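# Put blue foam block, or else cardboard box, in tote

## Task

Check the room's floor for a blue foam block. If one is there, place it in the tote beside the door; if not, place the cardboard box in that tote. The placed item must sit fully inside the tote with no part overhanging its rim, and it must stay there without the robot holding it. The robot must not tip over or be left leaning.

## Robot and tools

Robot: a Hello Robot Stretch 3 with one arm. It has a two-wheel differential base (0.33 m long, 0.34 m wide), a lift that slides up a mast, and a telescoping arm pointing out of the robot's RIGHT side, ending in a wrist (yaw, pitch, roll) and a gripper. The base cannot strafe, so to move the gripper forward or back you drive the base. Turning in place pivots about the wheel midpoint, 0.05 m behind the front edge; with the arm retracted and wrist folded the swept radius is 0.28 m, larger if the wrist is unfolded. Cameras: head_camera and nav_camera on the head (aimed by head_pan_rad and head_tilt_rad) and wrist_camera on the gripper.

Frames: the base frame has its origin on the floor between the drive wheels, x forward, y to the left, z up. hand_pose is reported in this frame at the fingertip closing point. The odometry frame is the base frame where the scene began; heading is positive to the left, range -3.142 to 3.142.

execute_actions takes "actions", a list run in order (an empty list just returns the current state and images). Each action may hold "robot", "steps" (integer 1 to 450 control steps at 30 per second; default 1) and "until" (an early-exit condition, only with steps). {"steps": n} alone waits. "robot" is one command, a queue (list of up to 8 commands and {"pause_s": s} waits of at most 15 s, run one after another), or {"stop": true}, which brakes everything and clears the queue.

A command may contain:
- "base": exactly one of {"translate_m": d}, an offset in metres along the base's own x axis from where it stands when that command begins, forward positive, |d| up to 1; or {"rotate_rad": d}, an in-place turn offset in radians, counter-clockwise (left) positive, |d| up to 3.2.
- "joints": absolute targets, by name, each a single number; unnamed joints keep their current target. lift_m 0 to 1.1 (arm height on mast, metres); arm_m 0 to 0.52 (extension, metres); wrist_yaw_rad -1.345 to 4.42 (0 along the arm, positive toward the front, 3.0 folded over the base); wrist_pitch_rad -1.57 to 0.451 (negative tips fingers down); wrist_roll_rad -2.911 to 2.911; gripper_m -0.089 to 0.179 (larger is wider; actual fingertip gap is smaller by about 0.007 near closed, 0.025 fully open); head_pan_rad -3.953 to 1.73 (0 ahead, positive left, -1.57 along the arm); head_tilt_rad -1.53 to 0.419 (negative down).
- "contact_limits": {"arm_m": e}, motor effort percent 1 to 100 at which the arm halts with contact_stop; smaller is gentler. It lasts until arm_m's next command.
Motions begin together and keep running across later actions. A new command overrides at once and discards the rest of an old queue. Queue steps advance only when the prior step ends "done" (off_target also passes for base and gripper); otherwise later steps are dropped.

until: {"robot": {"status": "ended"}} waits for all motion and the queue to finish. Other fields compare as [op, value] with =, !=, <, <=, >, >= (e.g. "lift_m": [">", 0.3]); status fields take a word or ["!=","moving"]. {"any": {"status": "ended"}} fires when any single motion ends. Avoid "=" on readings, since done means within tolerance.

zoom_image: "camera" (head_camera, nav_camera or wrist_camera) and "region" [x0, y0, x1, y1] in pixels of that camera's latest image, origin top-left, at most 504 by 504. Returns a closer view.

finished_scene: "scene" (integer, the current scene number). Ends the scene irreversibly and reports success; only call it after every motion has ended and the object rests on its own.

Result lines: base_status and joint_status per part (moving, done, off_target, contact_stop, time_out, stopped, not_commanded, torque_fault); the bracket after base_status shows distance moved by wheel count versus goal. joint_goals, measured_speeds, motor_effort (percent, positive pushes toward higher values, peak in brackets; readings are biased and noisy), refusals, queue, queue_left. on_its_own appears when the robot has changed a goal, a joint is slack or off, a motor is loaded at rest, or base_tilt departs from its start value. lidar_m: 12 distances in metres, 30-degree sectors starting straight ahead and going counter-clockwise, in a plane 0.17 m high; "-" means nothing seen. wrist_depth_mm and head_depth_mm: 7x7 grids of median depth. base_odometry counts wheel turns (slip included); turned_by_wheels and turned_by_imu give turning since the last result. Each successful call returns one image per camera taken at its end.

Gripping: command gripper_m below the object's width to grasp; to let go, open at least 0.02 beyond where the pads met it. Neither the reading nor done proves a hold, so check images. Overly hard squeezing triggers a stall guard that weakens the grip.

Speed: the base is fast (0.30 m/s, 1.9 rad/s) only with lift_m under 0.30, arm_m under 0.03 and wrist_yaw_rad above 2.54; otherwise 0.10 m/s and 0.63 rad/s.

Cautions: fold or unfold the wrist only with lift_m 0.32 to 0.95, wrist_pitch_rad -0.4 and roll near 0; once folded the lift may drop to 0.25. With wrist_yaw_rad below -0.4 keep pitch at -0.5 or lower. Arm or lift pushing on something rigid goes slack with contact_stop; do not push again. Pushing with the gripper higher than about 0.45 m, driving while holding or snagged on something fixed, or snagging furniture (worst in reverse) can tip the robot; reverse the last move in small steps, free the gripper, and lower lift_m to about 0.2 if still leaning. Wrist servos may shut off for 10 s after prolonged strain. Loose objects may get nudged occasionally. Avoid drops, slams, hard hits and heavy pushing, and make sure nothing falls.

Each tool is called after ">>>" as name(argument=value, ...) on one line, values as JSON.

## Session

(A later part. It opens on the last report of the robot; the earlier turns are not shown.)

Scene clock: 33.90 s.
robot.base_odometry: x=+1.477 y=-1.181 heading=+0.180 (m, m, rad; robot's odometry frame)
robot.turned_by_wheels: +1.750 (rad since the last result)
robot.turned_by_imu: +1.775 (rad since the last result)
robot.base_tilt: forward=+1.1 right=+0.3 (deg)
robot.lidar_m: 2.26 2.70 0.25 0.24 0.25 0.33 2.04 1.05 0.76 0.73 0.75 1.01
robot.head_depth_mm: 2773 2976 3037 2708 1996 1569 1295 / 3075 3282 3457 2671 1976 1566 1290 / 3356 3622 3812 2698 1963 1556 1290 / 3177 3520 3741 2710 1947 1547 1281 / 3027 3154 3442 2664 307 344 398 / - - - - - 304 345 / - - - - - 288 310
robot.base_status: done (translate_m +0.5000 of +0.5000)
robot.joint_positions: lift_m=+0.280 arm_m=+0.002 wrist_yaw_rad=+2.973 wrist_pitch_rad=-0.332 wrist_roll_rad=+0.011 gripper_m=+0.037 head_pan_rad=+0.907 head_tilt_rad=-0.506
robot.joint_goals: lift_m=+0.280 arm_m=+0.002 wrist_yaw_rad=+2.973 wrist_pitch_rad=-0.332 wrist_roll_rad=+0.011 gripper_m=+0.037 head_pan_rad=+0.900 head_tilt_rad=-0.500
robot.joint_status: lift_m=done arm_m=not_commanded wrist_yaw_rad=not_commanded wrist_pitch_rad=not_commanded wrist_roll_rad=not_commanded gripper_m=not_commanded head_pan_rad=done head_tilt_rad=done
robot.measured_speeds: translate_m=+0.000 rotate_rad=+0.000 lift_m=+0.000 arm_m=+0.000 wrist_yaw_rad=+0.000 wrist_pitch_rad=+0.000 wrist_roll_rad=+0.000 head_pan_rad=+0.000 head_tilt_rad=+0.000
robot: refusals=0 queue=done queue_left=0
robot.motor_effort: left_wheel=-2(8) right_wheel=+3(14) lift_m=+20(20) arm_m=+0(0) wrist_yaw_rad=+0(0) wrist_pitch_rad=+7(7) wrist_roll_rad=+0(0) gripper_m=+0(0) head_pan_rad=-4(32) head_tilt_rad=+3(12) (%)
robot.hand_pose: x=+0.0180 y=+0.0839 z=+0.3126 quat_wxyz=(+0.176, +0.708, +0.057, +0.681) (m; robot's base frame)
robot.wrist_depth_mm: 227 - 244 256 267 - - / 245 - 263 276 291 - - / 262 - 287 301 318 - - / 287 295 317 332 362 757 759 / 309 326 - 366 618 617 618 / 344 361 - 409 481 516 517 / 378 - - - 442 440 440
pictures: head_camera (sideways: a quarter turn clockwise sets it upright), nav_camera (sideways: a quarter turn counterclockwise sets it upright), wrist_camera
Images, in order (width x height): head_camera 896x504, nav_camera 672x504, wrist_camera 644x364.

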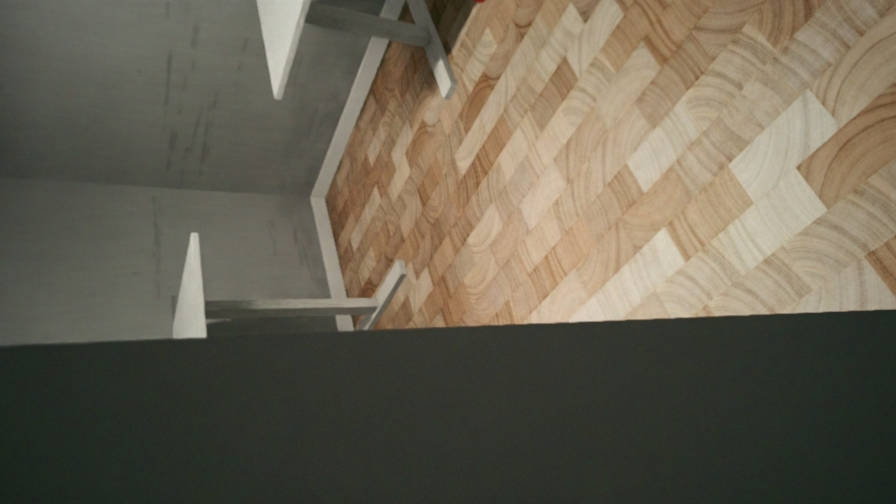

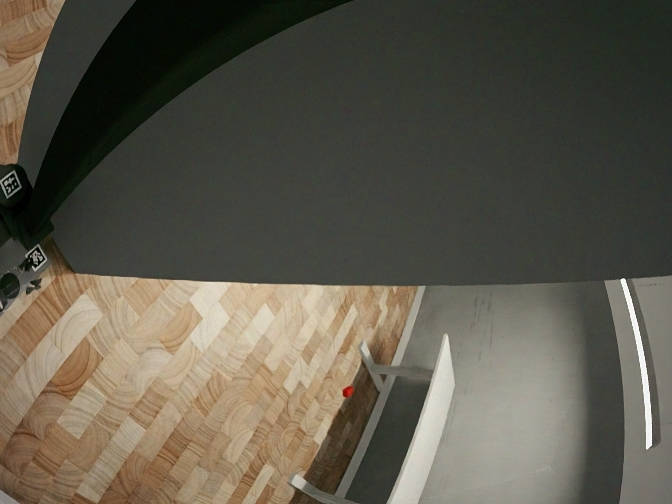

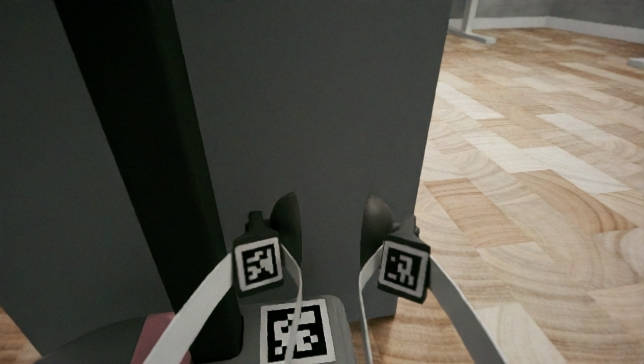

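Close to the partition (0.24 m), moving on carefully.

>>> execute_actions(actions=[{"robot":[{"base":{"translate_m":0.5},"joints":{"head_pan_rad":1.5,"head_tilt_rad":-0.6}}],"steps":450,"until":{"robot":{"status":"ended"}}}])

>>> execute_actions(actions=[{"robot":{"joints":{"head_pan_rad":0.5,"head_tilt_rad":-0.6}},"steps":100,"until":{"robot":{"status":"ended"}}}])

Scene clock: 37.90 s.
robot.base_odometry: x=+1.969 y=-1.092 heading=+0.180 (m, m, rad; robot's odometry frame)
robot.turned_by_wheels: +0.000 (rad since the last result)
robot.turned_by_imu: +0.001 (rad since the last result)
robot.base_tilt: forward=+1.0 right=+0.6 (deg)
robot.lidar_m: 1.76 2.30 2.83 2.10 1.17 0.43 2.55 1.04 0.75 0.71 0.74 0.99
robot.head_depth_mm: 2596 2848 3077 2346 1803 1460 1232 / 2594 2909 3133 2328 1797 1453 1223 / 2592 2864 3101 2305 1784 1452 1228 / 2593 2859 3071 2316 1789 1443 1225 / 2586 2803 3032 2290 1770 1451 1220 / 2493 2661 2194 2222 1770 1444 1221 / 1708 1646 1613 1282 1475 1391 1248
robot.base_status: done (translate_m +0.5000 of +0.5000)
robot.joint_positions: lift_m=+0.280 arm_m=+0.002 wrist_yaw_rad=+2.973 wrist_pitch_rad=-0.332 wrist_roll_rad=+0.011 gripper_m=+0.037 head_pan_rad=+1.493 head_tilt_rad=-0.592
robot.joint_goals: lift_m=+0.280 arm_m=+0.002 wrist_yaw_rad=+2.973 wrist_pitch_rad=-0.332 wrist_roll_rad=+0.011 gripper_m=+0.037 head_pan_rad=+1.500 head_tilt_rad=-0.600
robot.joint_status: lift_m=done arm_m=not_commanded wrist_yaw_rad=not_commanded wrist_pitch_rad=not_commanded wrist_roll_rad=not_commanded gripper_m=not_commanded head_pan_rad=done head_tilt_rad=done
robot.measured_speeds: translate_m=+0.000 rotate_rad=+0.000 lift_m=+0.000 arm_m=+0.000 wrist_yaw_rad=+0.000 wrist_pitch_rad=+0.000 wrist_roll_rad=+0.000 head_pan_rad=+0.000 head_tilt_rad=+0.000
robot: refusals=0 queue=done queue_left=0
robot.motor_effort: left_wheel=-3(7) right_wheel=+3(10) lift_m=+20(21) arm_m=+0(1) wrist_yaw_rad=+0(0) wrist_pitch_rad=+7(7) wrist_roll_rad=+1(1) gripper_m=+1(0) head_pan_rad=+4(38) head_tilt_rad=-2(12) (%)
robot.hand_pose: x=+0.0180 y=+0.0839 z=+0.3126 quat_wxyz=(+0.176, +0.708, +0.057, +0.681) (m; robot's base frame)
robot.wrist_depth_mm: 916 - - - - - - / - - - - - - - / 845 - - - - - - / 641 682 777 778 759 764 760 / 532 612 - 620 645 615 614 / 480 515 - 517 492 514 505 / 441 - - - 441 442 443
pictures: head_camera (sideways: a quarter turn clockwise sets it upright), nav_camera (sideways: a quarter turn counterclockwise sets it upright), wrist_camera
Images, in order (width x height): head_camera 896x504, nav_camera 672x504, wrist_camera 644x364.

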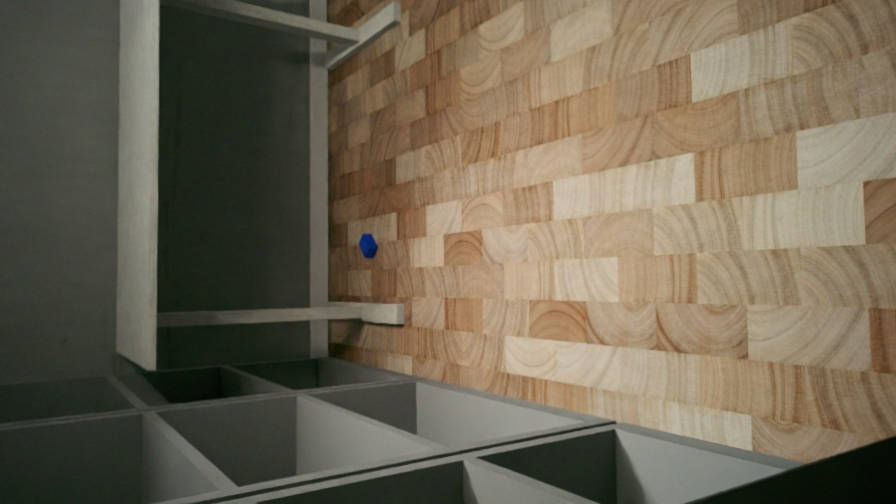

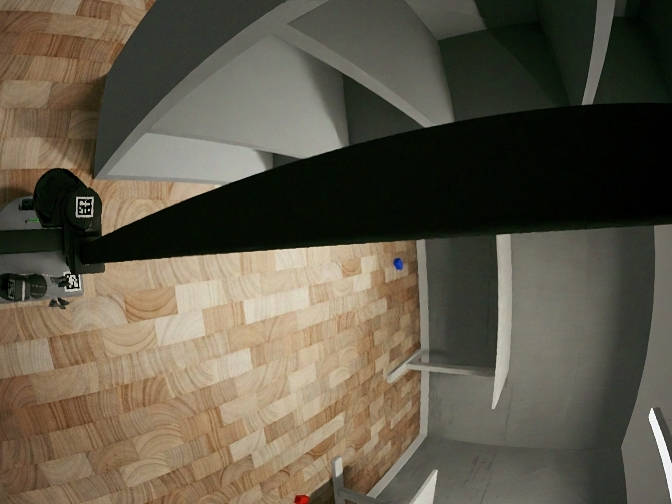

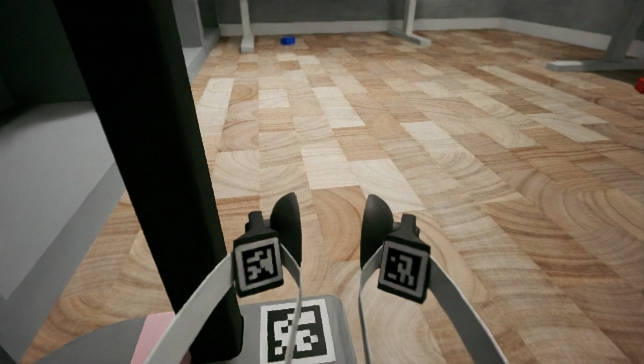

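Scene clock: 39.00 s.
robot.base_odometry: x=+1.969 y=-1.092 heading=+0.180 (m, m, rad; robot's odometry frame)
robot.turned_by_wheels: +0.000 (rad since the last result)
robot.turned_by_imu: +0.000 (rad since the last result)
robot.base_tilt: forward=+1.0 right=+0.4 (deg)
robot.lidar_m: 1.76 2.30 2.83 2.11 1.17 0.43 2.55 1.04 0.75 0.72 0.74 1.00
robot.head_depth_mm: 1862 1990 1697 2144 1794 1463 1232 / 1944 2107 1815 2319 1792 1458 1228 / 2068 2194 2468 2304 1782 1454 1221 / 2173 2298 2682 2307 1784 1449 1223 / 2325 2402 2712 2309 1780 1453 1223 / 2457 2649 3031 2290 1772 1448 1219 / 2633 2919 3179 2292 1774 1448 1218
robot.base_status: done (translate_m +0.5000 of +0.5000)
robot.joint_positions: lift_m=+0.280 arm_m=+0.002 wrist_yaw_rad=+2.973 wrist_pitch_rad=-0.332 wrist_roll_rad=+0.011 gripper_m=+0.037 head_pan_rad=+0.507 head_tilt_rad=-0.592
robot.joint_goals: lift_m=+0.280 arm_m=+0.002 wrist_yaw_rad=+2.973 wrist_pitch_rad=-0.332 wrist_roll_rad=+0.011 gripper_m=+0.037 head_pan_rad=+0.500 head_tilt_rad=-0.600
robot.joint_status: lift_m=done arm_m=not_commanded wrist_yaw_rad=not_commanded wrist_pitch_rad=not_commanded wrist_roll_rad=not_commanded gripper_m=not_commanded head_pan_rad=done head_tilt_rad=done
robot.measured_speeds: translate_m=+0.000 rotate_rad=+0.000 lift_m=+0.000 arm_m=+0.000 wrist_yaw_rad=+0.000 wrist_pitch_rad=+0.000 wrist_roll_rad=+0.000 head_pan_rad=+0.000 head_tilt_rad=+0.000
robot: refusals=0 queue=done queue_left=0
robot.motor_effort: left_wheel=-3(3) right_wheel=+4(3) lift_m=+21(22) arm_m=+0(0) wrist_yaw_rad=+0(0) wrist_pitch_rad=+7(7) wrist_roll_rad=+0(0) gripper_m=+0(0) head_pan_rad=-4(43) head_tilt_rad=-2(2) (%)
robot.hand_pose: x=+0.0180 y=+0.0839 z=+0.3126 quat_wxyz=(+0.176, +0.708, +0.057, +0.681) (m; robot's base frame)
robot.wrist_depth_mm: 927 - - - - - - / - - - - - - - / 842 - - - - - - / 646 692 774 777 759 779 768 / 532 620 - 618 639 615 616 / 484 513 - 513 500 513 512 / 447 - - - 441 439 439
pictures: head_camera (sideways: a quarter turn clockwise sets it upright), nav_camera (sideways: a quarter turn counterclockwise sets it upright), wrist_camera
Images, in order (width x height): head_camera 896x504, nav_camera 672x504, wrist_camera 644x364.

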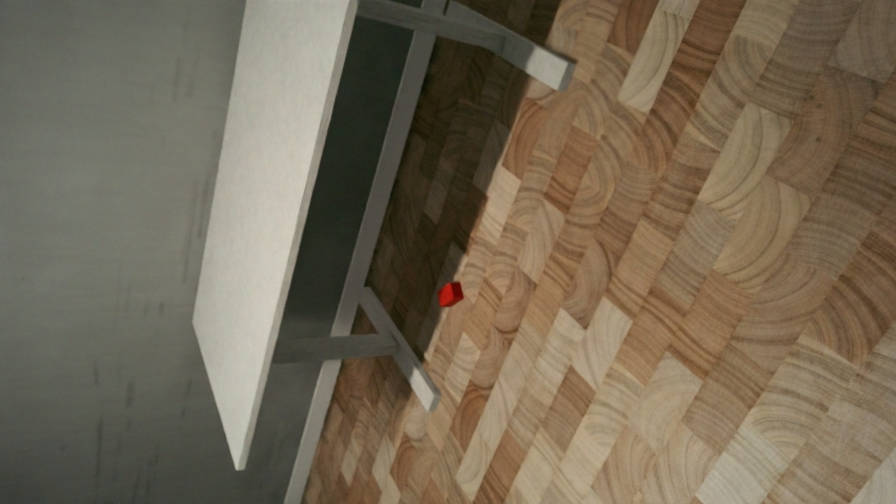

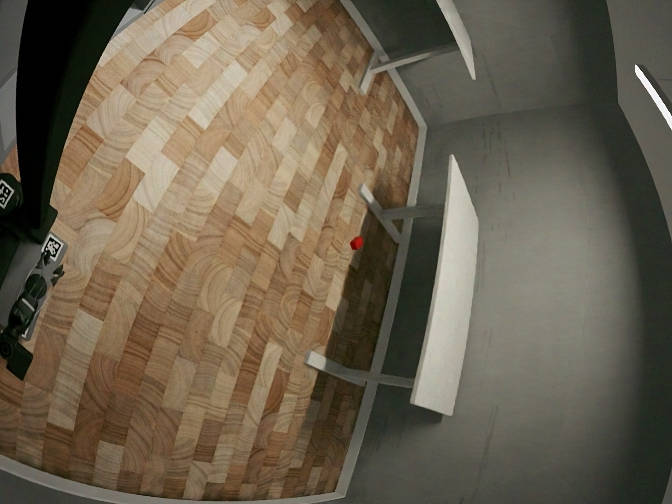

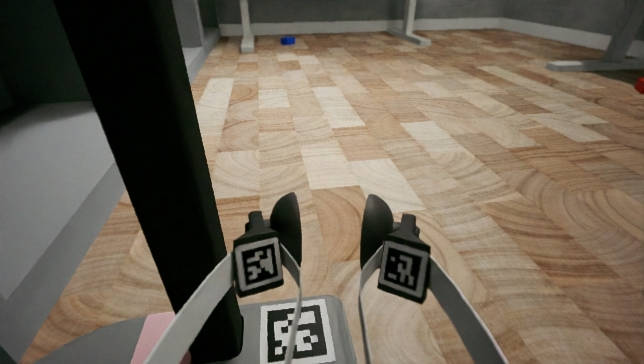

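>>> execute_actions(actions=[{"robot":[{"base":{"rotate_rad":1.5},"joints":{"head_pan_rad":0.0,"head_tilt_rad":-0.9}},{"base":{"translate_m":1.0}},{"base":{"translate_m":0.6}}],"steps":450,"until":{"robot":{"status":"ended"}}}])

Scene clock: 51.13 s.
robot.base_odometry: x=+1.795 y=+0.499 heading=+1.680 (m, m, rad; robot's odometry frame)
robot.turned_by_wheels: +1.500 (rad since the last result)
robot.turned_by_imu: +1.522 (rad since the last result)
robot.base_tilt: forward=+1.0 right=+0.5 (deg)
robot.lidar_m: 1.46 1.02 0.68 0.95 0.62 0.66 2.32 2.36 2.09 1.63 2.12 1.39
robot.head_depth_mm: 832 705 1816 1648 1411 1240 1108 / 829 704 1826 1650 1419 1245 1106 / 830 706 1797 1639 1420 1243 1110 / 832 679 1793 1642 1424 1242 1110 / 831 679 1792 1650 1417 1241 1109 / 829 679 1316 1549 1389 1242 1106 / 827 679 1698 1590 1386 1241 1110
robot.base_status: done (translate_m +0.6000 of +0.6000)
robot.joint_positions: lift_m=+0.280 arm_m=+0.002 wrist_yaw_rad=+2.973 wrist_pitch_rad=-0.332 wrist_roll_rad=+0.011 gripper_m=+0.037 head_pan_rad=+0.007 head_tilt_rad=-0.890
robot.joint_goals: lift_m=+0.280 arm_m=+0.002 wrist_yaw_rad=+2.973 wrist_pitch_rad=-0.332 wrist_roll_rad=+0.011 gripper_m=+0.037 head_pan_rad=+0.000 head_tilt_rad=-0.900
robot.joint_status: lift_m=done arm_m=not_commanded wrist_yaw_rad=not_commanded wrist_pitch_rad=not_commanded wrist_roll_rad=not_commanded gripper_m=not_commanded head_pan_rad=done head_tilt_rad=done
robot.measured_speeds: translate_m=+0.000 rotate_rad=+0.000 lift_m=+0.000 arm_m=+0.000 wrist_yaw_rad=+0.000 wrist_pitch_rad=+0.000 wrist_roll_rad=+0.000 head_pan_rad=+0.000 head_tilt_rad=+0.000
robot: refusals=0 queue=done queue_left=0
robot.motor_effort: left_wheel=-2(8) right_wheel=+3(13) lift_m=+20(19) arm_m=-1(1) wrist_yaw_rad=+0(1) wrist_pitch_rad=+7(7) wrist_roll_rad=+1(0) gripper_m=-1(1) head_pan_rad=-4(36) head_tilt_rad=-4(20) (%)
robot.hand_pose: x=+0.0180 y=+0.0839 z=+0.3126 quat_wxyz=(+0.176, +0.708, +0.057, +0.681) (m; robot's base frame)
robot.wrist_depth_mm: 602 - 856 906 877 606 - / 614 - 911 - 930 636 - / 605 - 862 853 806 718 833 / 579 628 637 678 704 728 767 / 574 591 - 627 638 622 607 / 523 515 - 519 496 513 510 / 461 - - - 441 441 442
pictures: head_camera (sideways: a quarter turn clockwise sets it upright), nav_camera (sideways: a quarter turn counterclockwise sets it upright), wrist_camera
Images, in order (width x height): head_camera 896x504, nav_camera 672x504, wrist_camera 644x364.

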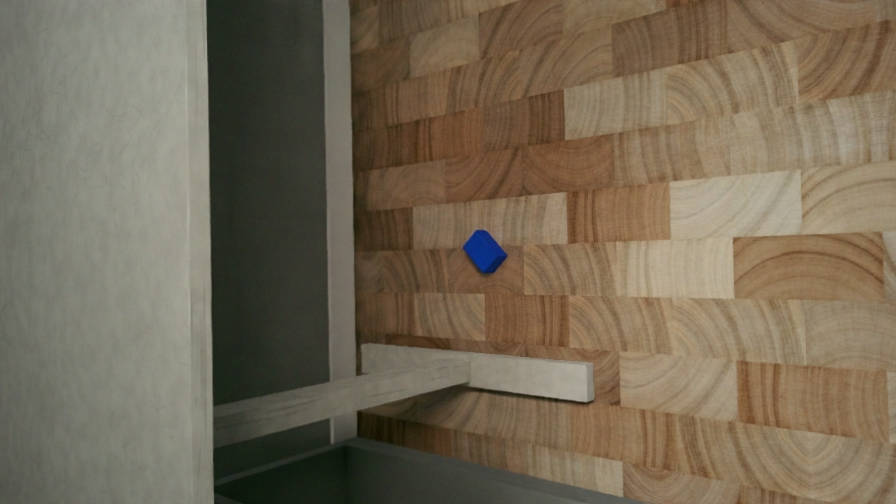

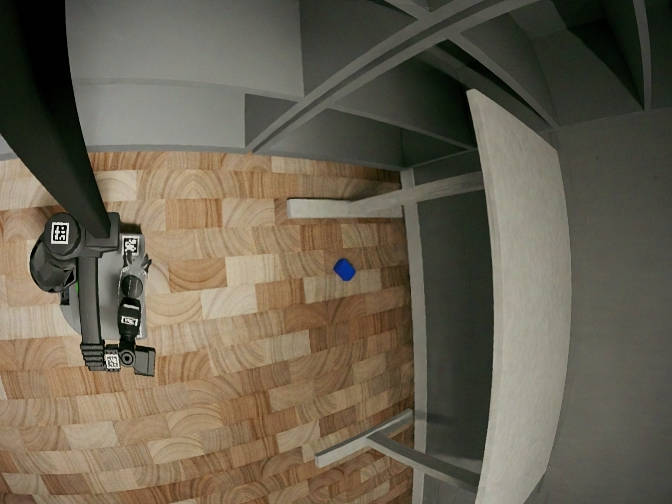

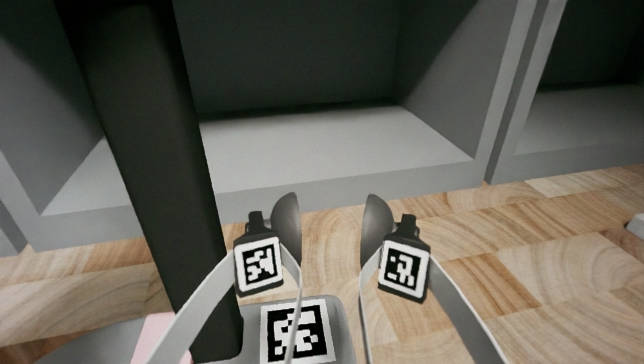

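>>> execute_actions(actions=[{"robot":[{"base":{"translate_m":0.15},"joints":{"lift_m":0.4,"wrist_pitch_rad":-0.4}},{"base":{"rotate_rad":1.57},"joints":{"wrist_yaw_rad":0.0,"head_pan_rad":-1.57,"head_tilt_rad":-0.9,"gripper_m":0.12}},{"joints":{"lift_m":0.2,"wrist_pitch_rad":-0.8,"arm_m":0.2}}],"steps":450,"until":{"robot":{"status":"ended"}}}])

Scene clock: 60.60 s.
robot.base_odometry: x=+1.779 y=+0.648 heading=-3.033 (m, m, rad; robot's odometry frame)
robot.turned_by_wheels: +1.570 (rad since the last result)
robot.turned_by_imu: +1.594 (rad since the last result)
robot.base_tilt: forward=+1.1 right=+0.5 (deg)
robot.lidar_m: 0.93 0.82 0.73 1.56 2.51 2.18 1.63 2.04 1.27 1.31 0.88 0.60
robot.head_depth_mm: 825 630 1627 1644 1423 1252 1112 / 829 631 1612 1648 1410 1242 1106 / 829 632 1609 1643 1415 - 1124 / 831 631 1609 1642 1416 1219 1129 / 831 631 1603 1652 1416 1246 1108 / 825 632 1069 1471 1391 1244 1108 / 827 630 1066 1591 1383 1241 1108
robot.base_status: done (rotate_rad +1.5699 of +1.5700)
robot.joint_positions: lift_m=+0.200 arm_m=+0.200 wrist_yaw_rad=+0.001 wrist_pitch_rad=-0.806 wrist_roll_rad=+0.011 gripper_m=+0.120 head_pan_rad=-1.563 head_tilt_rad=-0.890
robot.joint_goals: lift_m=+0.200 arm_m=+0.200 wrist_yaw_rad=+0.000 wrist_pitch_rad=-0.800 wrist_roll_rad=+0.011 gripper_m=+0.120 head_pan_rad=-1.570 head_tilt_rad=-0.900
robot.joint_status: lift_m=done arm_m=done wrist_yaw_rad=done wrist_pitch_rad=done wrist_roll_rad=not_commanded gripper_m=done head_pan_rad=done head_tilt_rad=done
robot.measured_speeds: translate_m=+0.000 rotate_rad=+0.000 lift_m=+0.000 arm_m=+0.000 wrist_yaw_rad=+0.000 wrist_pitch_rad=+0.000 wrist_roll_rad=+0.000 head_pan_rad=+0.000 head_tilt_rad=+0.000
robot: refusals=0 queue=done queue_left=0
robot.motor_effort: left_wheel=-3(6) right_wheel=+4(9) lift_m=+21(27) arm_m=+5(5) wrist_yaw_rad=-2(4) wrist_pitch_rad=+3(8) wrist_roll_rad=+0(1) gripper_m=+0(80) head_pan_rad=-4(44) head_tilt_rad=-4(4) (%)
robot.hand_pose: x=-0.0214 y=-0.5046 z=+0.1373 quat_wxyz=(+0.647, +0.276, -0.654, -0.279) (m; robot's base frame)
robot.wrist_depth_mm: 409 470 463 457 461 458 453 / 382 419 406 408 409 404 398 / 359 374 371 370 364 363 359 / 337 335 336 334 332 329 324 / 309 311 308 306 302 304 298 / 286 284 282 281 281 - 278 / 264 264 263 259 259 257 256
pictures: head_camera (sideways: a quarter turn clockwise sets it upright), nav_camera (sideways: a quarter turn counterclockwise sets it upright), wrist_camera
Images, in order (width x height): head_camera 896x504, nav_camera 672x504, wrist_camera 644x364.

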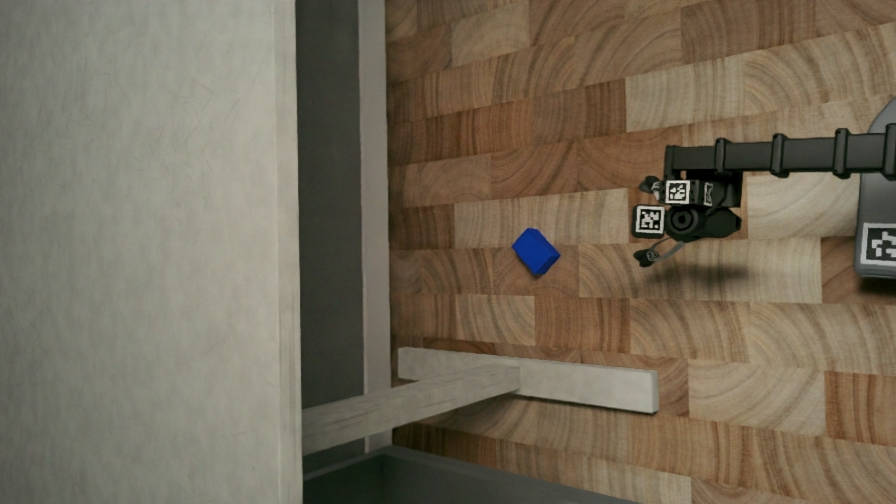

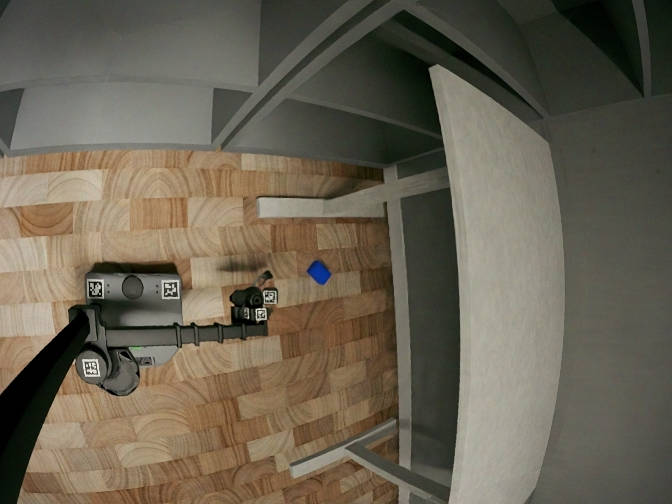

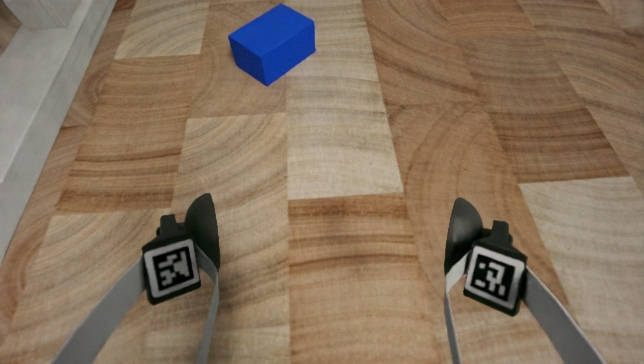

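>>> execute_actions(actions=[{"robot":{"base":{"translate_m":0.05},"joints":{"arm_m":0.34,"gripper_m":0.16,"lift_m":0.16}},"steps":300,"until":{"robot":{"status":"ended"}}}])

Scene clock: 63.03 s.
robot.base_odometry: x=+1.729 y=+0.642 heading=-3.033 (m, m, rad; robot's odometry frame)
robot.turned_by_wheels: +0.000 (rad since the last result)
robot.turned_by_imu: +0.000 (rad since the last result)
robot.base_tilt: forward=+1.0 right=+0.5 (deg)
robot.lidar_m: 0.92 0.82 0.70 1.54 2.52 2.23 1.68 1.31 1.31 1.30 0.86 0.56
robot.head_depth_mm: 826 632 1623 1648 1412 1241 1107 / 828 632 1608 1644 1412 1244 1121 / 827 631 1606 1643 1447 1243 1129 / 831 631 1600 1657 1419 1242 1127 / 830 631 1601 1643 1403 1246 1108 / 827 631 1031 1573 1417 1240 1105 / 831 632 1520 1574 1394 1223 1109
robot.base_status: done (translate_m +0.0500 of +0.0500)
robot.joint_positions: lift_m=+0.160 arm_m=+0.340 wrist_yaw_rad=+0.001 wrist_pitch_rad=-0.806 wrist_roll_rad=+0.011 gripper_m=+0.160 head_pan_rad=-1.563 head_tilt_rad=-0.890
robot.joint_goals: lift_m=+0.160 arm_m=+0.340 wrist_yaw_rad=+0.000 wrist_pitch_rad=-0.800 wrist_roll_rad=+0.011 gripper_m=+0.160 head_pan_rad=-1.570 head_tilt_rad=-0.900
robot.joint_status: lift_m=done arm_m=done wrist_yaw_rad=done wrist_pitch_rad=done wrist_roll_rad=not_commanded gripper_m=done head_pan_rad=done head_tilt_rad=done
robot.measured_speeds: translate_m=+0.000 rotate_rad=+0.000 lift_m=+0.000 arm_m=+0.000 wrist_yaw_rad=+0.000 wrist_pitch_rad=+0.000 wrist_roll_rad=+0.000 head_pan_rad=+0.000 head_tilt_rad=+0.000
robot: refusals=0 queue=done queue_left=0
robot.motor_effort: left_wheel=-2(4) right_wheel=+3(8) lift_m=+21(20) arm_m=+5(3) wrist_yaw_rad=-2(2) wrist_pitch_rad=+4(4) wrist_roll_rad=+0(0) gripper_m=+1(84) head_pan_rad=-4(4) head_tilt_rad=-3(2) (%)
robot.hand_pose: x=-0.0214 y=-0.6445 z=+0.0972 quat_wxyz=(+0.647, +0.276, -0.654, -0.279) (m; robot's base frame)
robot.wrist_depth_mm: 354 406 403 398 394 393 389 / 330 358 353 295 350 347 344 / 309 322 313 301 314 312 310 / 295 292 289 287 285 285 281 / 269 271 265 264 261 262 257 / 248 240 242 242 240 239 241 / 226 226 226 223 223 222 220
pictures: head_camera (sideways: a quarter turn clockwise sets it upright), nav_camera (sideways: a quarter turn counterclockwise sets it upright), wrist_camera
Images, in order (width x height): head_camera 896x504, nav_camera 672x504, wrist_camera 644x364.

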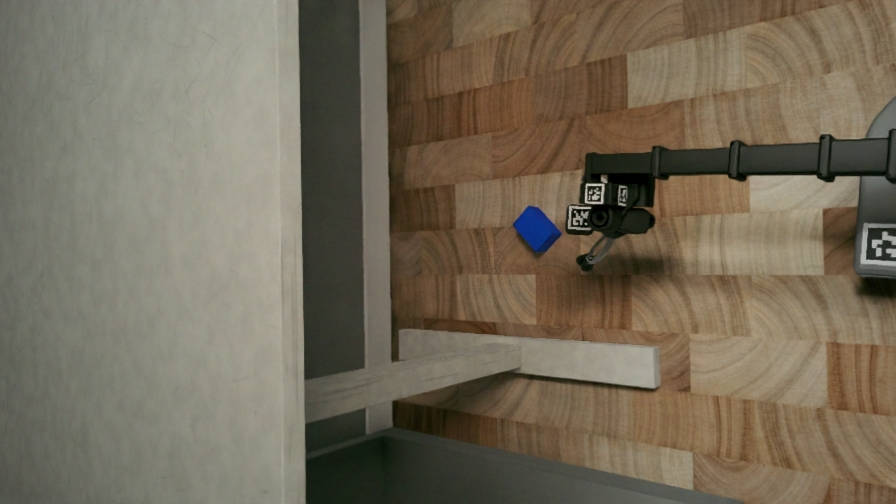

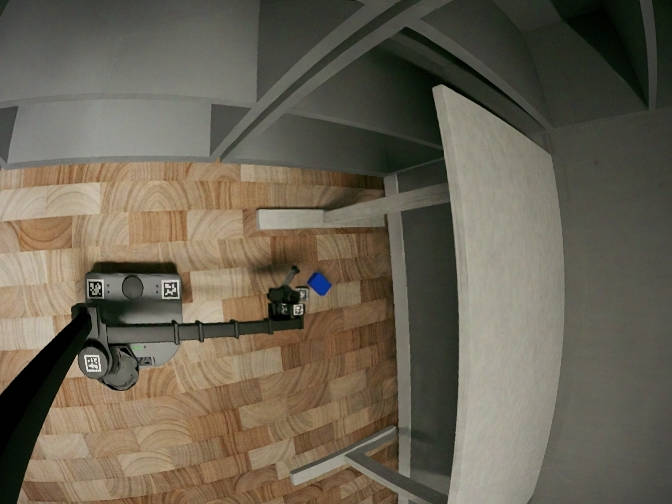

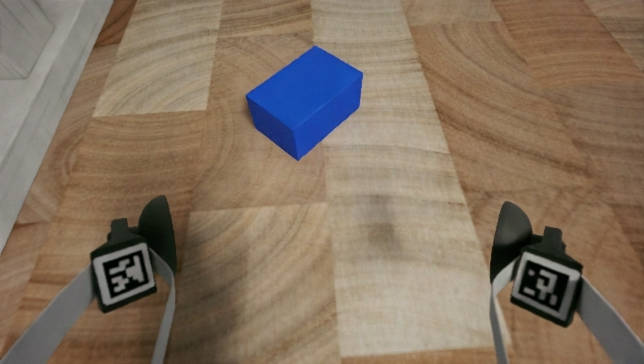

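>>> execute_actions(actions=[{"robot":[{"base":{"translate_m":0.015},"joints":{"lift_m":0.10}},{"joints":{"arm_m":0.44}}],"steps":300,"until":{"robot":{"status":"ended"}}}])

Scene clock: 66.47 s.
robot.base_odometry: x=+1.714 y=+0.641 heading=-3.033 (m, m, rad; robot's odometry frame)
robot.turned_by_wheels: +0.000 (rad since the last result)
robot.turned_by_imu: +0.000 (rad since the last result)
robot.base_tilt: forward=+0.9 right=+0.5 (deg)
robot.lidar_m: 0.90 0.83 0.69 1.54 2.52 2.23 1.70 1.32 1.33 1.30 0.86 0.54
robot.head_depth_mm: 826 630 1617 1645 1416 1247 1106 / 825 630 1605 1650 1416 1242 1106 / 829 630 1606 1645 1449 1264 1136 / 828 631 1601 1646 1420 1242 1124 / 827 631 1587 1604 1410 1248 1107 / 827 630 1002 1564 1414 1249 1115 / 828 632 1514 1569 1363 1221 1109
robot.base_status: done (translate_m +0.0150 of +0.0150)
robot.joint_positions: lift_m=+0.100 arm_m=+0.440 wrist_yaw_rad=+0.001 wrist_pitch_rad=-0.806 wrist_roll_rad=+0.011 gripper_m=+0.160 head_pan_rad=-1.563 head_tilt_rad=-0.890
robot.joint_goals: lift_m=+0.100 arm_m=+0.440 wrist_yaw_rad=+0.000 wrist_pitch_rad=-0.800 wrist_roll_rad=+0.011 gripper_m=+0.160 head_pan_rad=-1.570 head_tilt_rad=-0.900
robot.joint_status: lift_m=done arm_m=done wrist_yaw_rad=done wrist_pitch_rad=done wrist_roll_rad=not_commanded gripper_m=done head_pan_rad=done head_tilt_rad=done
robot.measured_speeds: translate_m=+0.000 rotate_rad=+0.000 lift_m=+0.000 arm_m=+0.000 wrist_yaw_rad=+0.000 wrist_pitch_rad=+0.000 wrist_roll_rad=+0.000 head_pan_rad=+0.000 head_tilt_rad=+0.000
robot: refusals=0 queue=done queue_left=0
robot.motor_effort: left_wheel=-2(4) right_wheel=+3(8) lift_m=+21(20) arm_m=+5(4) wrist_yaw_rad=-2(2) wrist_pitch_rad=+4(4) wrist_roll_rad=+0(0) gripper_m=+1(0) head_pan_rad=-4(4) head_tilt_rad=-4(3) (%)
robot.hand_pose: x=-0.0214 y=-0.7445 z=+0.0372 quat_wxyz=(+0.647, +0.276, -0.654, -0.279) (m; robot's base frame)
robot.wrist_depth_mm: 305 310 305 302 300 299 294 / 274 274 268 263 266 262 262 / 244 243 243 183 234 237 234 / 222 222 212 172 217 214 214 / 203 204 200 196 197 199 196 / 190 183 184 183 181 181 184 / 170 172 171 170 169 169 167
pictures: head_camera (sideways: a quarter turn clockwise sets it upright), nav_camera (sideways: a quarter turn counterclockwise sets it upright), wrist_camera
Images, in order (width x height): head_camera 896x504, nav_camera 672x504, wrist_camera 644x364.

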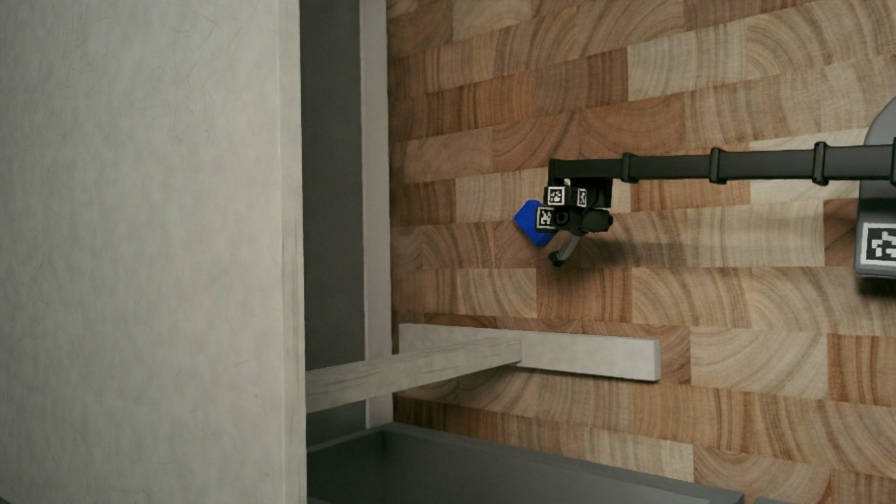

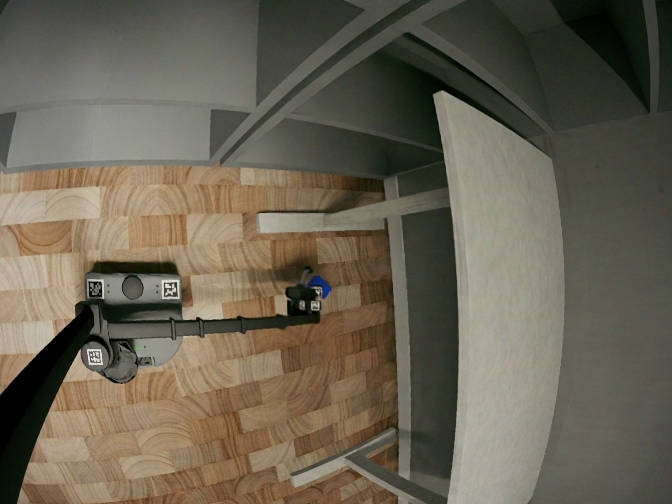

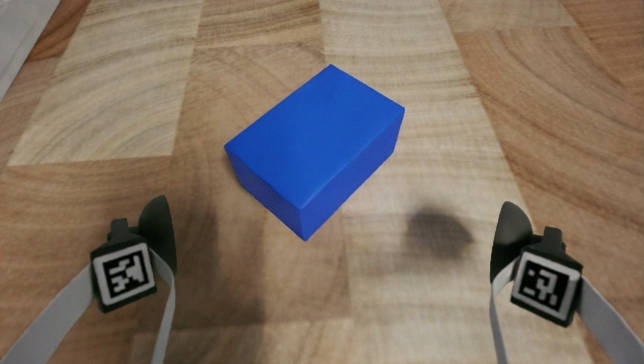

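Extend a bit more, then close.

>>> execute_actions(actions=[{"robot":[{"joints":{"arm_m":0.50}},{"joints":{"gripper_m":0.0}},{"pause_s":0.5},{"joints":{"lift_m":0.2}}],"steps":300,"until":{"robot":{"status":"ended"}}}])

Scene clock: 72.30 s.
robot.base_odometry: x=+1.714 y=+0.641 heading=-3.033 (m, m, rad; robot's odometry frame)
robot.turned_by_wheels: +0.000 (rad since the last result)
robot.turned_by_imu: +0.000 (rad since the last result)
robot.base_tilt: forward=+1.0 right=+0.6 (deg)
robot.lidar_m: 0.90 0.83 0.69 1.54 2.51 2.23 1.70 1.32 1.33 1.30 0.86 0.55
robot.head_depth_mm: 826 632 1619 1652 1415 1246 1106 / 828 630 1612 1652 1416 1240 1107 / 830 631 1606 1675 1400 1240 1122 / 829 630 1592 1653 1415 1237 1129 / 829 631 1597 1610 1407 1246 1110 / 830 632 1003 1571 1411 1239 1110 / 827 632 1521 1563 1362 1217 1111
robot.base_status: done (translate_m +0.0150 of +0.0150)
robot.joint_positions: lift_m=+0.200 arm_m=+0.500 wrist_yaw_rad=+0.001 wrist_pitch_rad=-0.809 wrist_roll_rad=+0.011 gripper_m=+0.012 head_pan_rad=-1.563 head_tilt_rad=-0.890
robot.joint_goals: lift_m=+0.200 arm_m=+0.500 wrist_yaw_rad=+0.000 wrist_pitch_rad=-0.800 wrist_roll_rad=+0.011 gripper_m=+0.011 head_pan_rad=-1.570 head_tilt_rad=-0.900
robot.joint_status: lift_m=done arm_m=done wrist_yaw_rad=done wrist_pitch_rad=done wrist_roll_rad=not_commanded gripper_m=done head_pan_rad=done head_tilt_rad=done
robot.measured_speeds: translate_m=+0.000 rotate_rad=+0.000 lift_m=+0.000 arm_m=+0.000 wrist_yaw_rad=+0.000 wrist_pitch_rad=+0.000 wrist_roll_rad=+0.000 head_pan_rad=+0.000 head_tilt_rad=+0.000
robot: refusals=0 queue=done queue_left=0
robot.on_its_own: gripper_m is held at +0.011, not at your +0.000, by its stall guard, which is still easing
robot.motor_effort: left_wheel=-3(3) right_wheel=+3(3) lift_m=+26(29) arm_m=+5(4) wrist_yaw_rad=-3(2) wrist_pitch_rad=+5(5) wrist_roll_rad=+0(0) gripper_m=-29(98) head_pan_rad=-4(4) head_tilt_rad=-3(4) (%)
robot.hand_pose: x=-0.0214 y=-0.8041 z=+0.1366 quat_wxyz=(+0.647, +0.277, -0.653, -0.280) (m; robot's base frame)
robot.wrist_depth_mm: 438 455 466 456 458 452 451 / 364 410 414 407 403 398 398 / 335 373 365 366 362 360 357 / 318 336 334 166 171 328 323 / 304 307 302 151 153 300 297 / 283 284 273 142 270 276 276 / 264 262 261 255 257 258 254
pictures: head_camera (sideways: a quarter turn clockwise sets it upright), nav_camera (sideways: a quarter turn counterclockwise sets it upright), wrist_camera
Images, in order (width x height): head_camera 896x504, nav_camera 672x504, wrist_camera 644x364.

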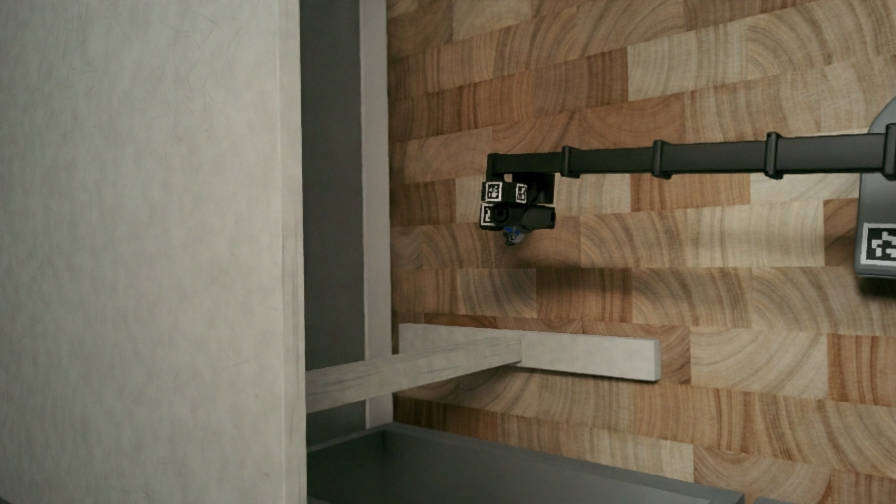

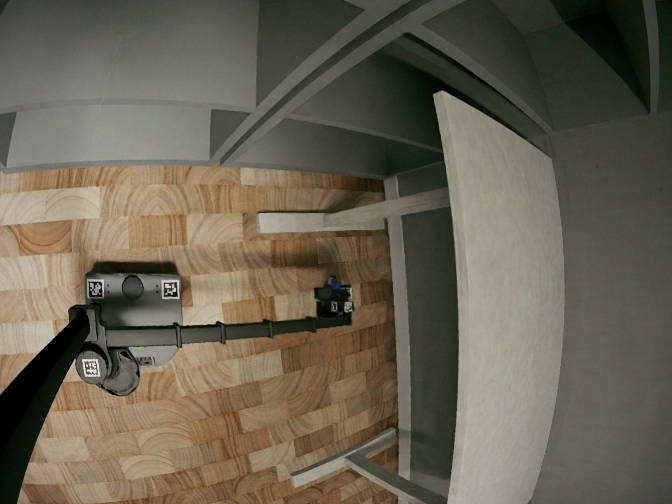

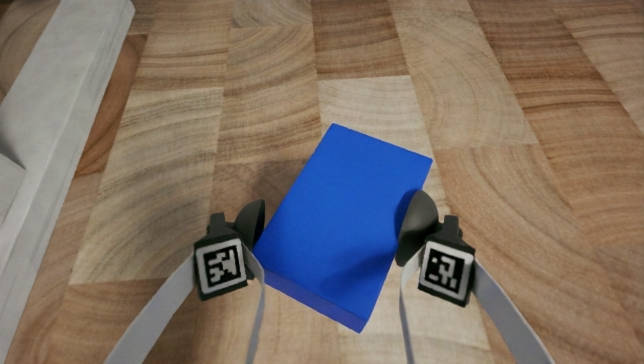

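>>> execute_actions(actions=[{"robot":[{"joints":{"arm_m":0.0,"lift_m":0.4,"wrist_pitch_rad":-0.4,"head_pan_rad":0,"head_tilt_rad":-0.6}},{"joints":{"wrist_yaw_rad":3.0}},{"joints":{"lift_m":0.29},"base":{"rotate_rad":1.5}},{"base":{"translate_m":1.0}},{"base":{"translate_m":0.9}}],"steps":450,"until":{"robot":{"status":"ended"}}},{"steps":300,"until":{"robot":{"status":"ended"}}}])

Scene clock: 93.77 s.
robot.base_odometry: x=+1.785 y=-1.258 heading=-1.534 (m, m, rad; robot's odometry frame)
robot.turned_by_wheels: +1.500 (rad since the last result)
robot.turned_by_imu: +1.524 (rad since the last result)
robot.base_tilt: forward=+1.2 right=+0.5 (deg)
robot.lidar_m: 0.59 0.59 0.73 1.47 2.45 2.54 2.21 0.41 0.47 2.36 0.99 0.64
robot.head_depth_mm: 475 529 594 679 799 964 1165 / 470 522 587 672 787 942 1144 / 465 515 580 661 771 924 1134 / 460 509 573 654 761 906 1116 / 455 504 565 642 746 889 1096 / 451 498 558 635 732 872 1070 / 447 493 552 625 723 855 1042
robot.base_status: done (translate_m +0.9000 of +0.9000)
robot.joint_positions: lift_m=+0.290 arm_m=+0.003 wrist_yaw_rad=+2.998 wrist_pitch_rad=-0.424 wrist_roll_rad=+0.011 gripper_m=+0.034 head_pan_rad=-0.007 head_tilt_rad=-0.605
robot.joint_goals: lift_m=+0.290 arm_m=+0.000 wrist_yaw_rad=+3.000 wrist_pitch_rad=-0.400 wrist_roll_rad=+0.011 gripper_m=+0.033 head_pan_rad=+0.000 head_tilt_rad=-0.600
robot.joint_status: lift_m=done arm_m=done wrist_yaw_rad=done wrist_pitch_rad=done wrist_roll_rad=not_commanded gripper_m=done head_pan_rad=done head_tilt_rad=done
robot.measured_speeds: translate_m=+0.000 rotate_rad=+0.000 lift_m=+0.000 arm_m=+0.000 wrist_yaw_rad=+0.000 wrist_pitch_rad=+0.000 wrist_roll_rad=+0.000 head_pan_rad=+0.000 head_tilt_rad=+0.000
robot: refusals=0 queue=done queue_left=0
robot.on_its_own: gripper_m is held at +0.033, not at your +0.000, by its stall guard, which is not easing now
robot.motor_effort: left_wheel=-3(9) right_wheel=+3(11) lift_m=+20(29) arm_m=-4(8) wrist_yaw_rad=+2(0) wrist_pitch_rad=+12(12) wrist_roll_rad=+1(0) gripper_m=-20(28) head_pan_rad=+3(44) head_tilt_rad=+2(20) (%)
robot.hand_pose: x=+0.0107 y=+0.0739 z=+0.3016 quat_wxyz=(+0.199, +0.704, +0.098, +0.675) (m; robot's base frame)
robot.wrist_depth_mm: - - - - - 704 533 / - - - - - 712 546 / 877 859 856 863 856 734 567 / 689 683 704 170 173 686 559 / 564 572 - 152 153 560 537 / 486 497 - 142 453 478 475 / - - - - 419 417 418
pictures: head_camera (sideways: a quarter turn clockwise sets it upright), nav_camera (sideways: a quarter turn counterclockwise sets it upright), wrist_camera
Images, in order (width x height): head_camera 896x504, nav_camera 672x504, wrist_camera 644x364.

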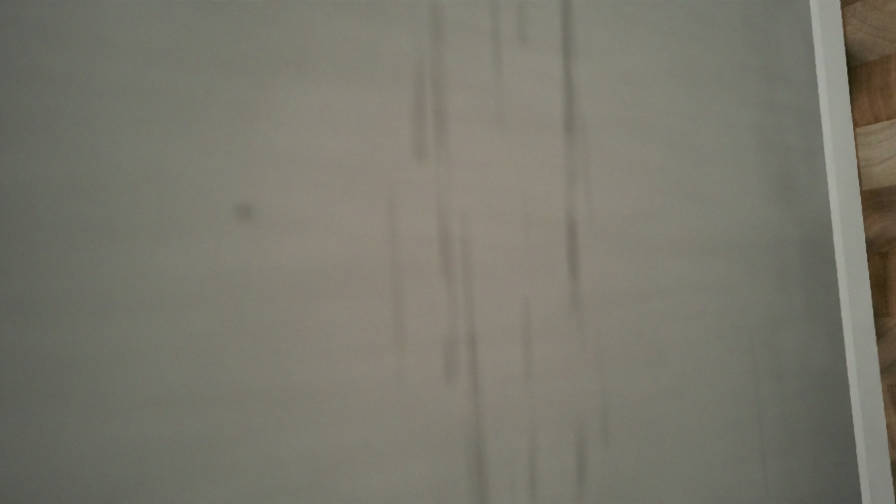

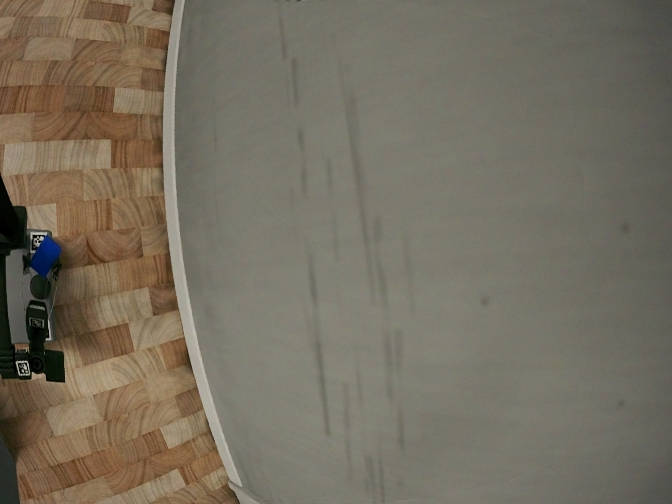

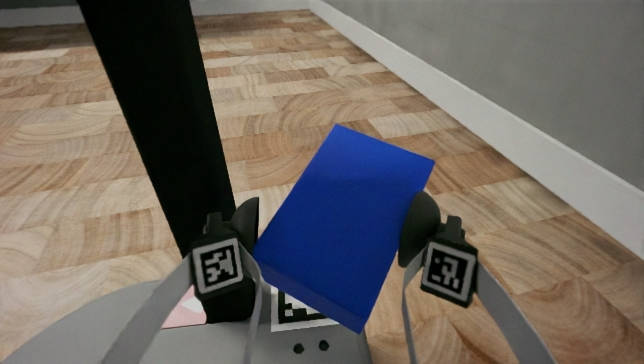

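>>> execute_actions(actions=[{"robot":[{"base":{"translate_m":0.08}},{"base":{"rotate_rad":-1.5}},{"base":{"translate_m":1.0}},{"base":{"translate_m":0.3}}],"steps":450,"until":{"robot":{"status":"ended"}}}])

Scene clock: 106.13 s.
robot.base_odometry: x=+0.495 y=-1.478 heading=-3.033 (m, m, rad; robot's odometry frame)
robot.turned_by_wheels: -1.500 (rad since the last result)
robot.turned_by_imu: -1.518 (rad since the last result)
robot.base_tilt: forward=+1.0 right=+0.4 (deg)
robot.lidar_m: 1.04 0.89 0.63 0.59 0.59 0.80 1.86 0.79 0.93 2.12 1.60 1.10
robot.head_depth_mm: 853 948 1065 1211 1410 1446 1224 / 851 941 1061 1207 1409 1450 1222 / 847 942 1054 1206 1400 1438 1220 / 846 936 1052 1199 1392 1440 1215 / 843 935 1048 1192 1383 1440 1213 / 840 929 1044 1185 1376 1428 1209 / 839 929 1039 1181 1373 1429 1213
robot.base_status: done (translate_m +0.3000 of +0.3000)
robot.joint_positions: lift_m=+0.290 arm_m=+0.003 wrist_yaw_rad=+2.998 wrist_pitch_rad=-0.424 wrist_roll_rad=+0.011 gripper_m=+0.034 head_pan_rad=-0.007 head_tilt_rad=-0.605
robot.joint_goals: lift_m=+0.290 arm_m=+0.000 wrist_yaw_rad=+3.000 wrist_pitch_rad=-0.400 wrist_roll_rad=+0.011 gripper_m=+0.033 head_pan_rad=+0.000 head_tilt_rad=-0.600
robot.joint_status: lift_m=done arm_m=done wrist_yaw_rad=done wrist_pitch_rad=done wrist_roll_rad=not_commanded gripper_m=done head_pan_rad=done head_tilt_rad=done
robot.measured_speeds: translate_m=+0.000 rotate_rad=+0.000 lift_m=+0.000 arm_m=+0.000 wrist_yaw_rad=+0.000 wrist_pitch_rad=+0.000 wrist_roll_rad=+0.000 head_pan_rad=+0.000 head_tilt_rad=+0.000
robot: refusals=0 queue=done queue_left=0
robot.on_its_own: gripper_m is held at +0.033, not at your +0.000, by its stall guard, which is not easing now
robot.motor_effort: left_wheel=+2(9) right_wheel=-2(12) lift_m=+21(21) arm_m=-4(4) wrist_yaw_rad=+2(1) wrist_pitch_rad=+12(12) wrist_roll_rad=+0(0) gripper_m=-20(19) head_pan_rad=+3(4) head_tilt_rad=+2(3) (%)
robot.hand_pose: x=+0.0107 y=+0.0739 z=+0.3016 quat_wxyz=(+0.199, +0.704, +0.098, +0.675) (m; robot's base frame)
robot.wrist_depth_mm: 520 - 559 581 604 644 700 / 556 - 609 640 676 713 778 / 614 646 679 681 734 783 829 / 662 667 704 170 173 547 635 / 562 567 - 152 153 445 493 / 484 501 - 142 451 428 376 / - - - - 416 418 379
pictures: head_camera (sideways: a quarter turn clockwise sets it upright), nav_camera (sideways: a quarter turn counterclockwise sets it upright), wrist_camera
Images, in order (width x height): head_camera 896x504, nav_camera 672x504, wrist_camera 644x364.

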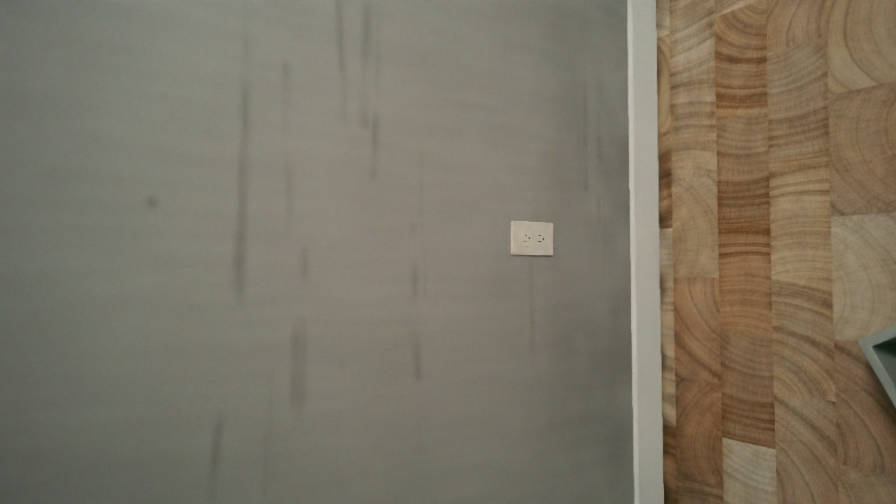

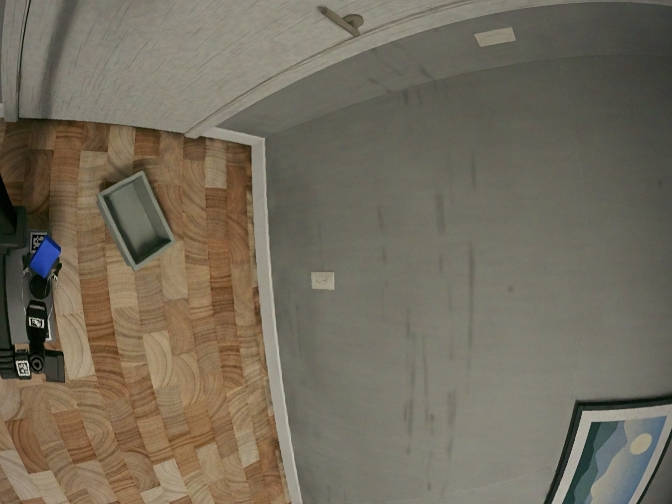

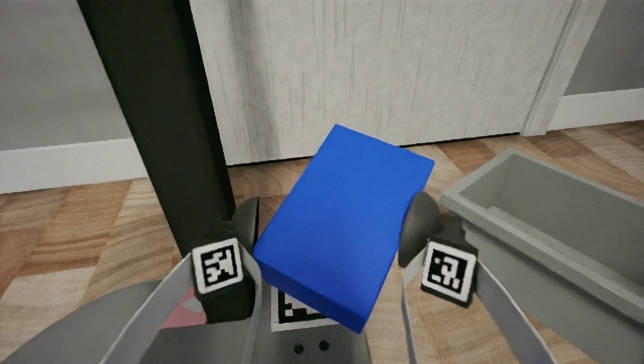

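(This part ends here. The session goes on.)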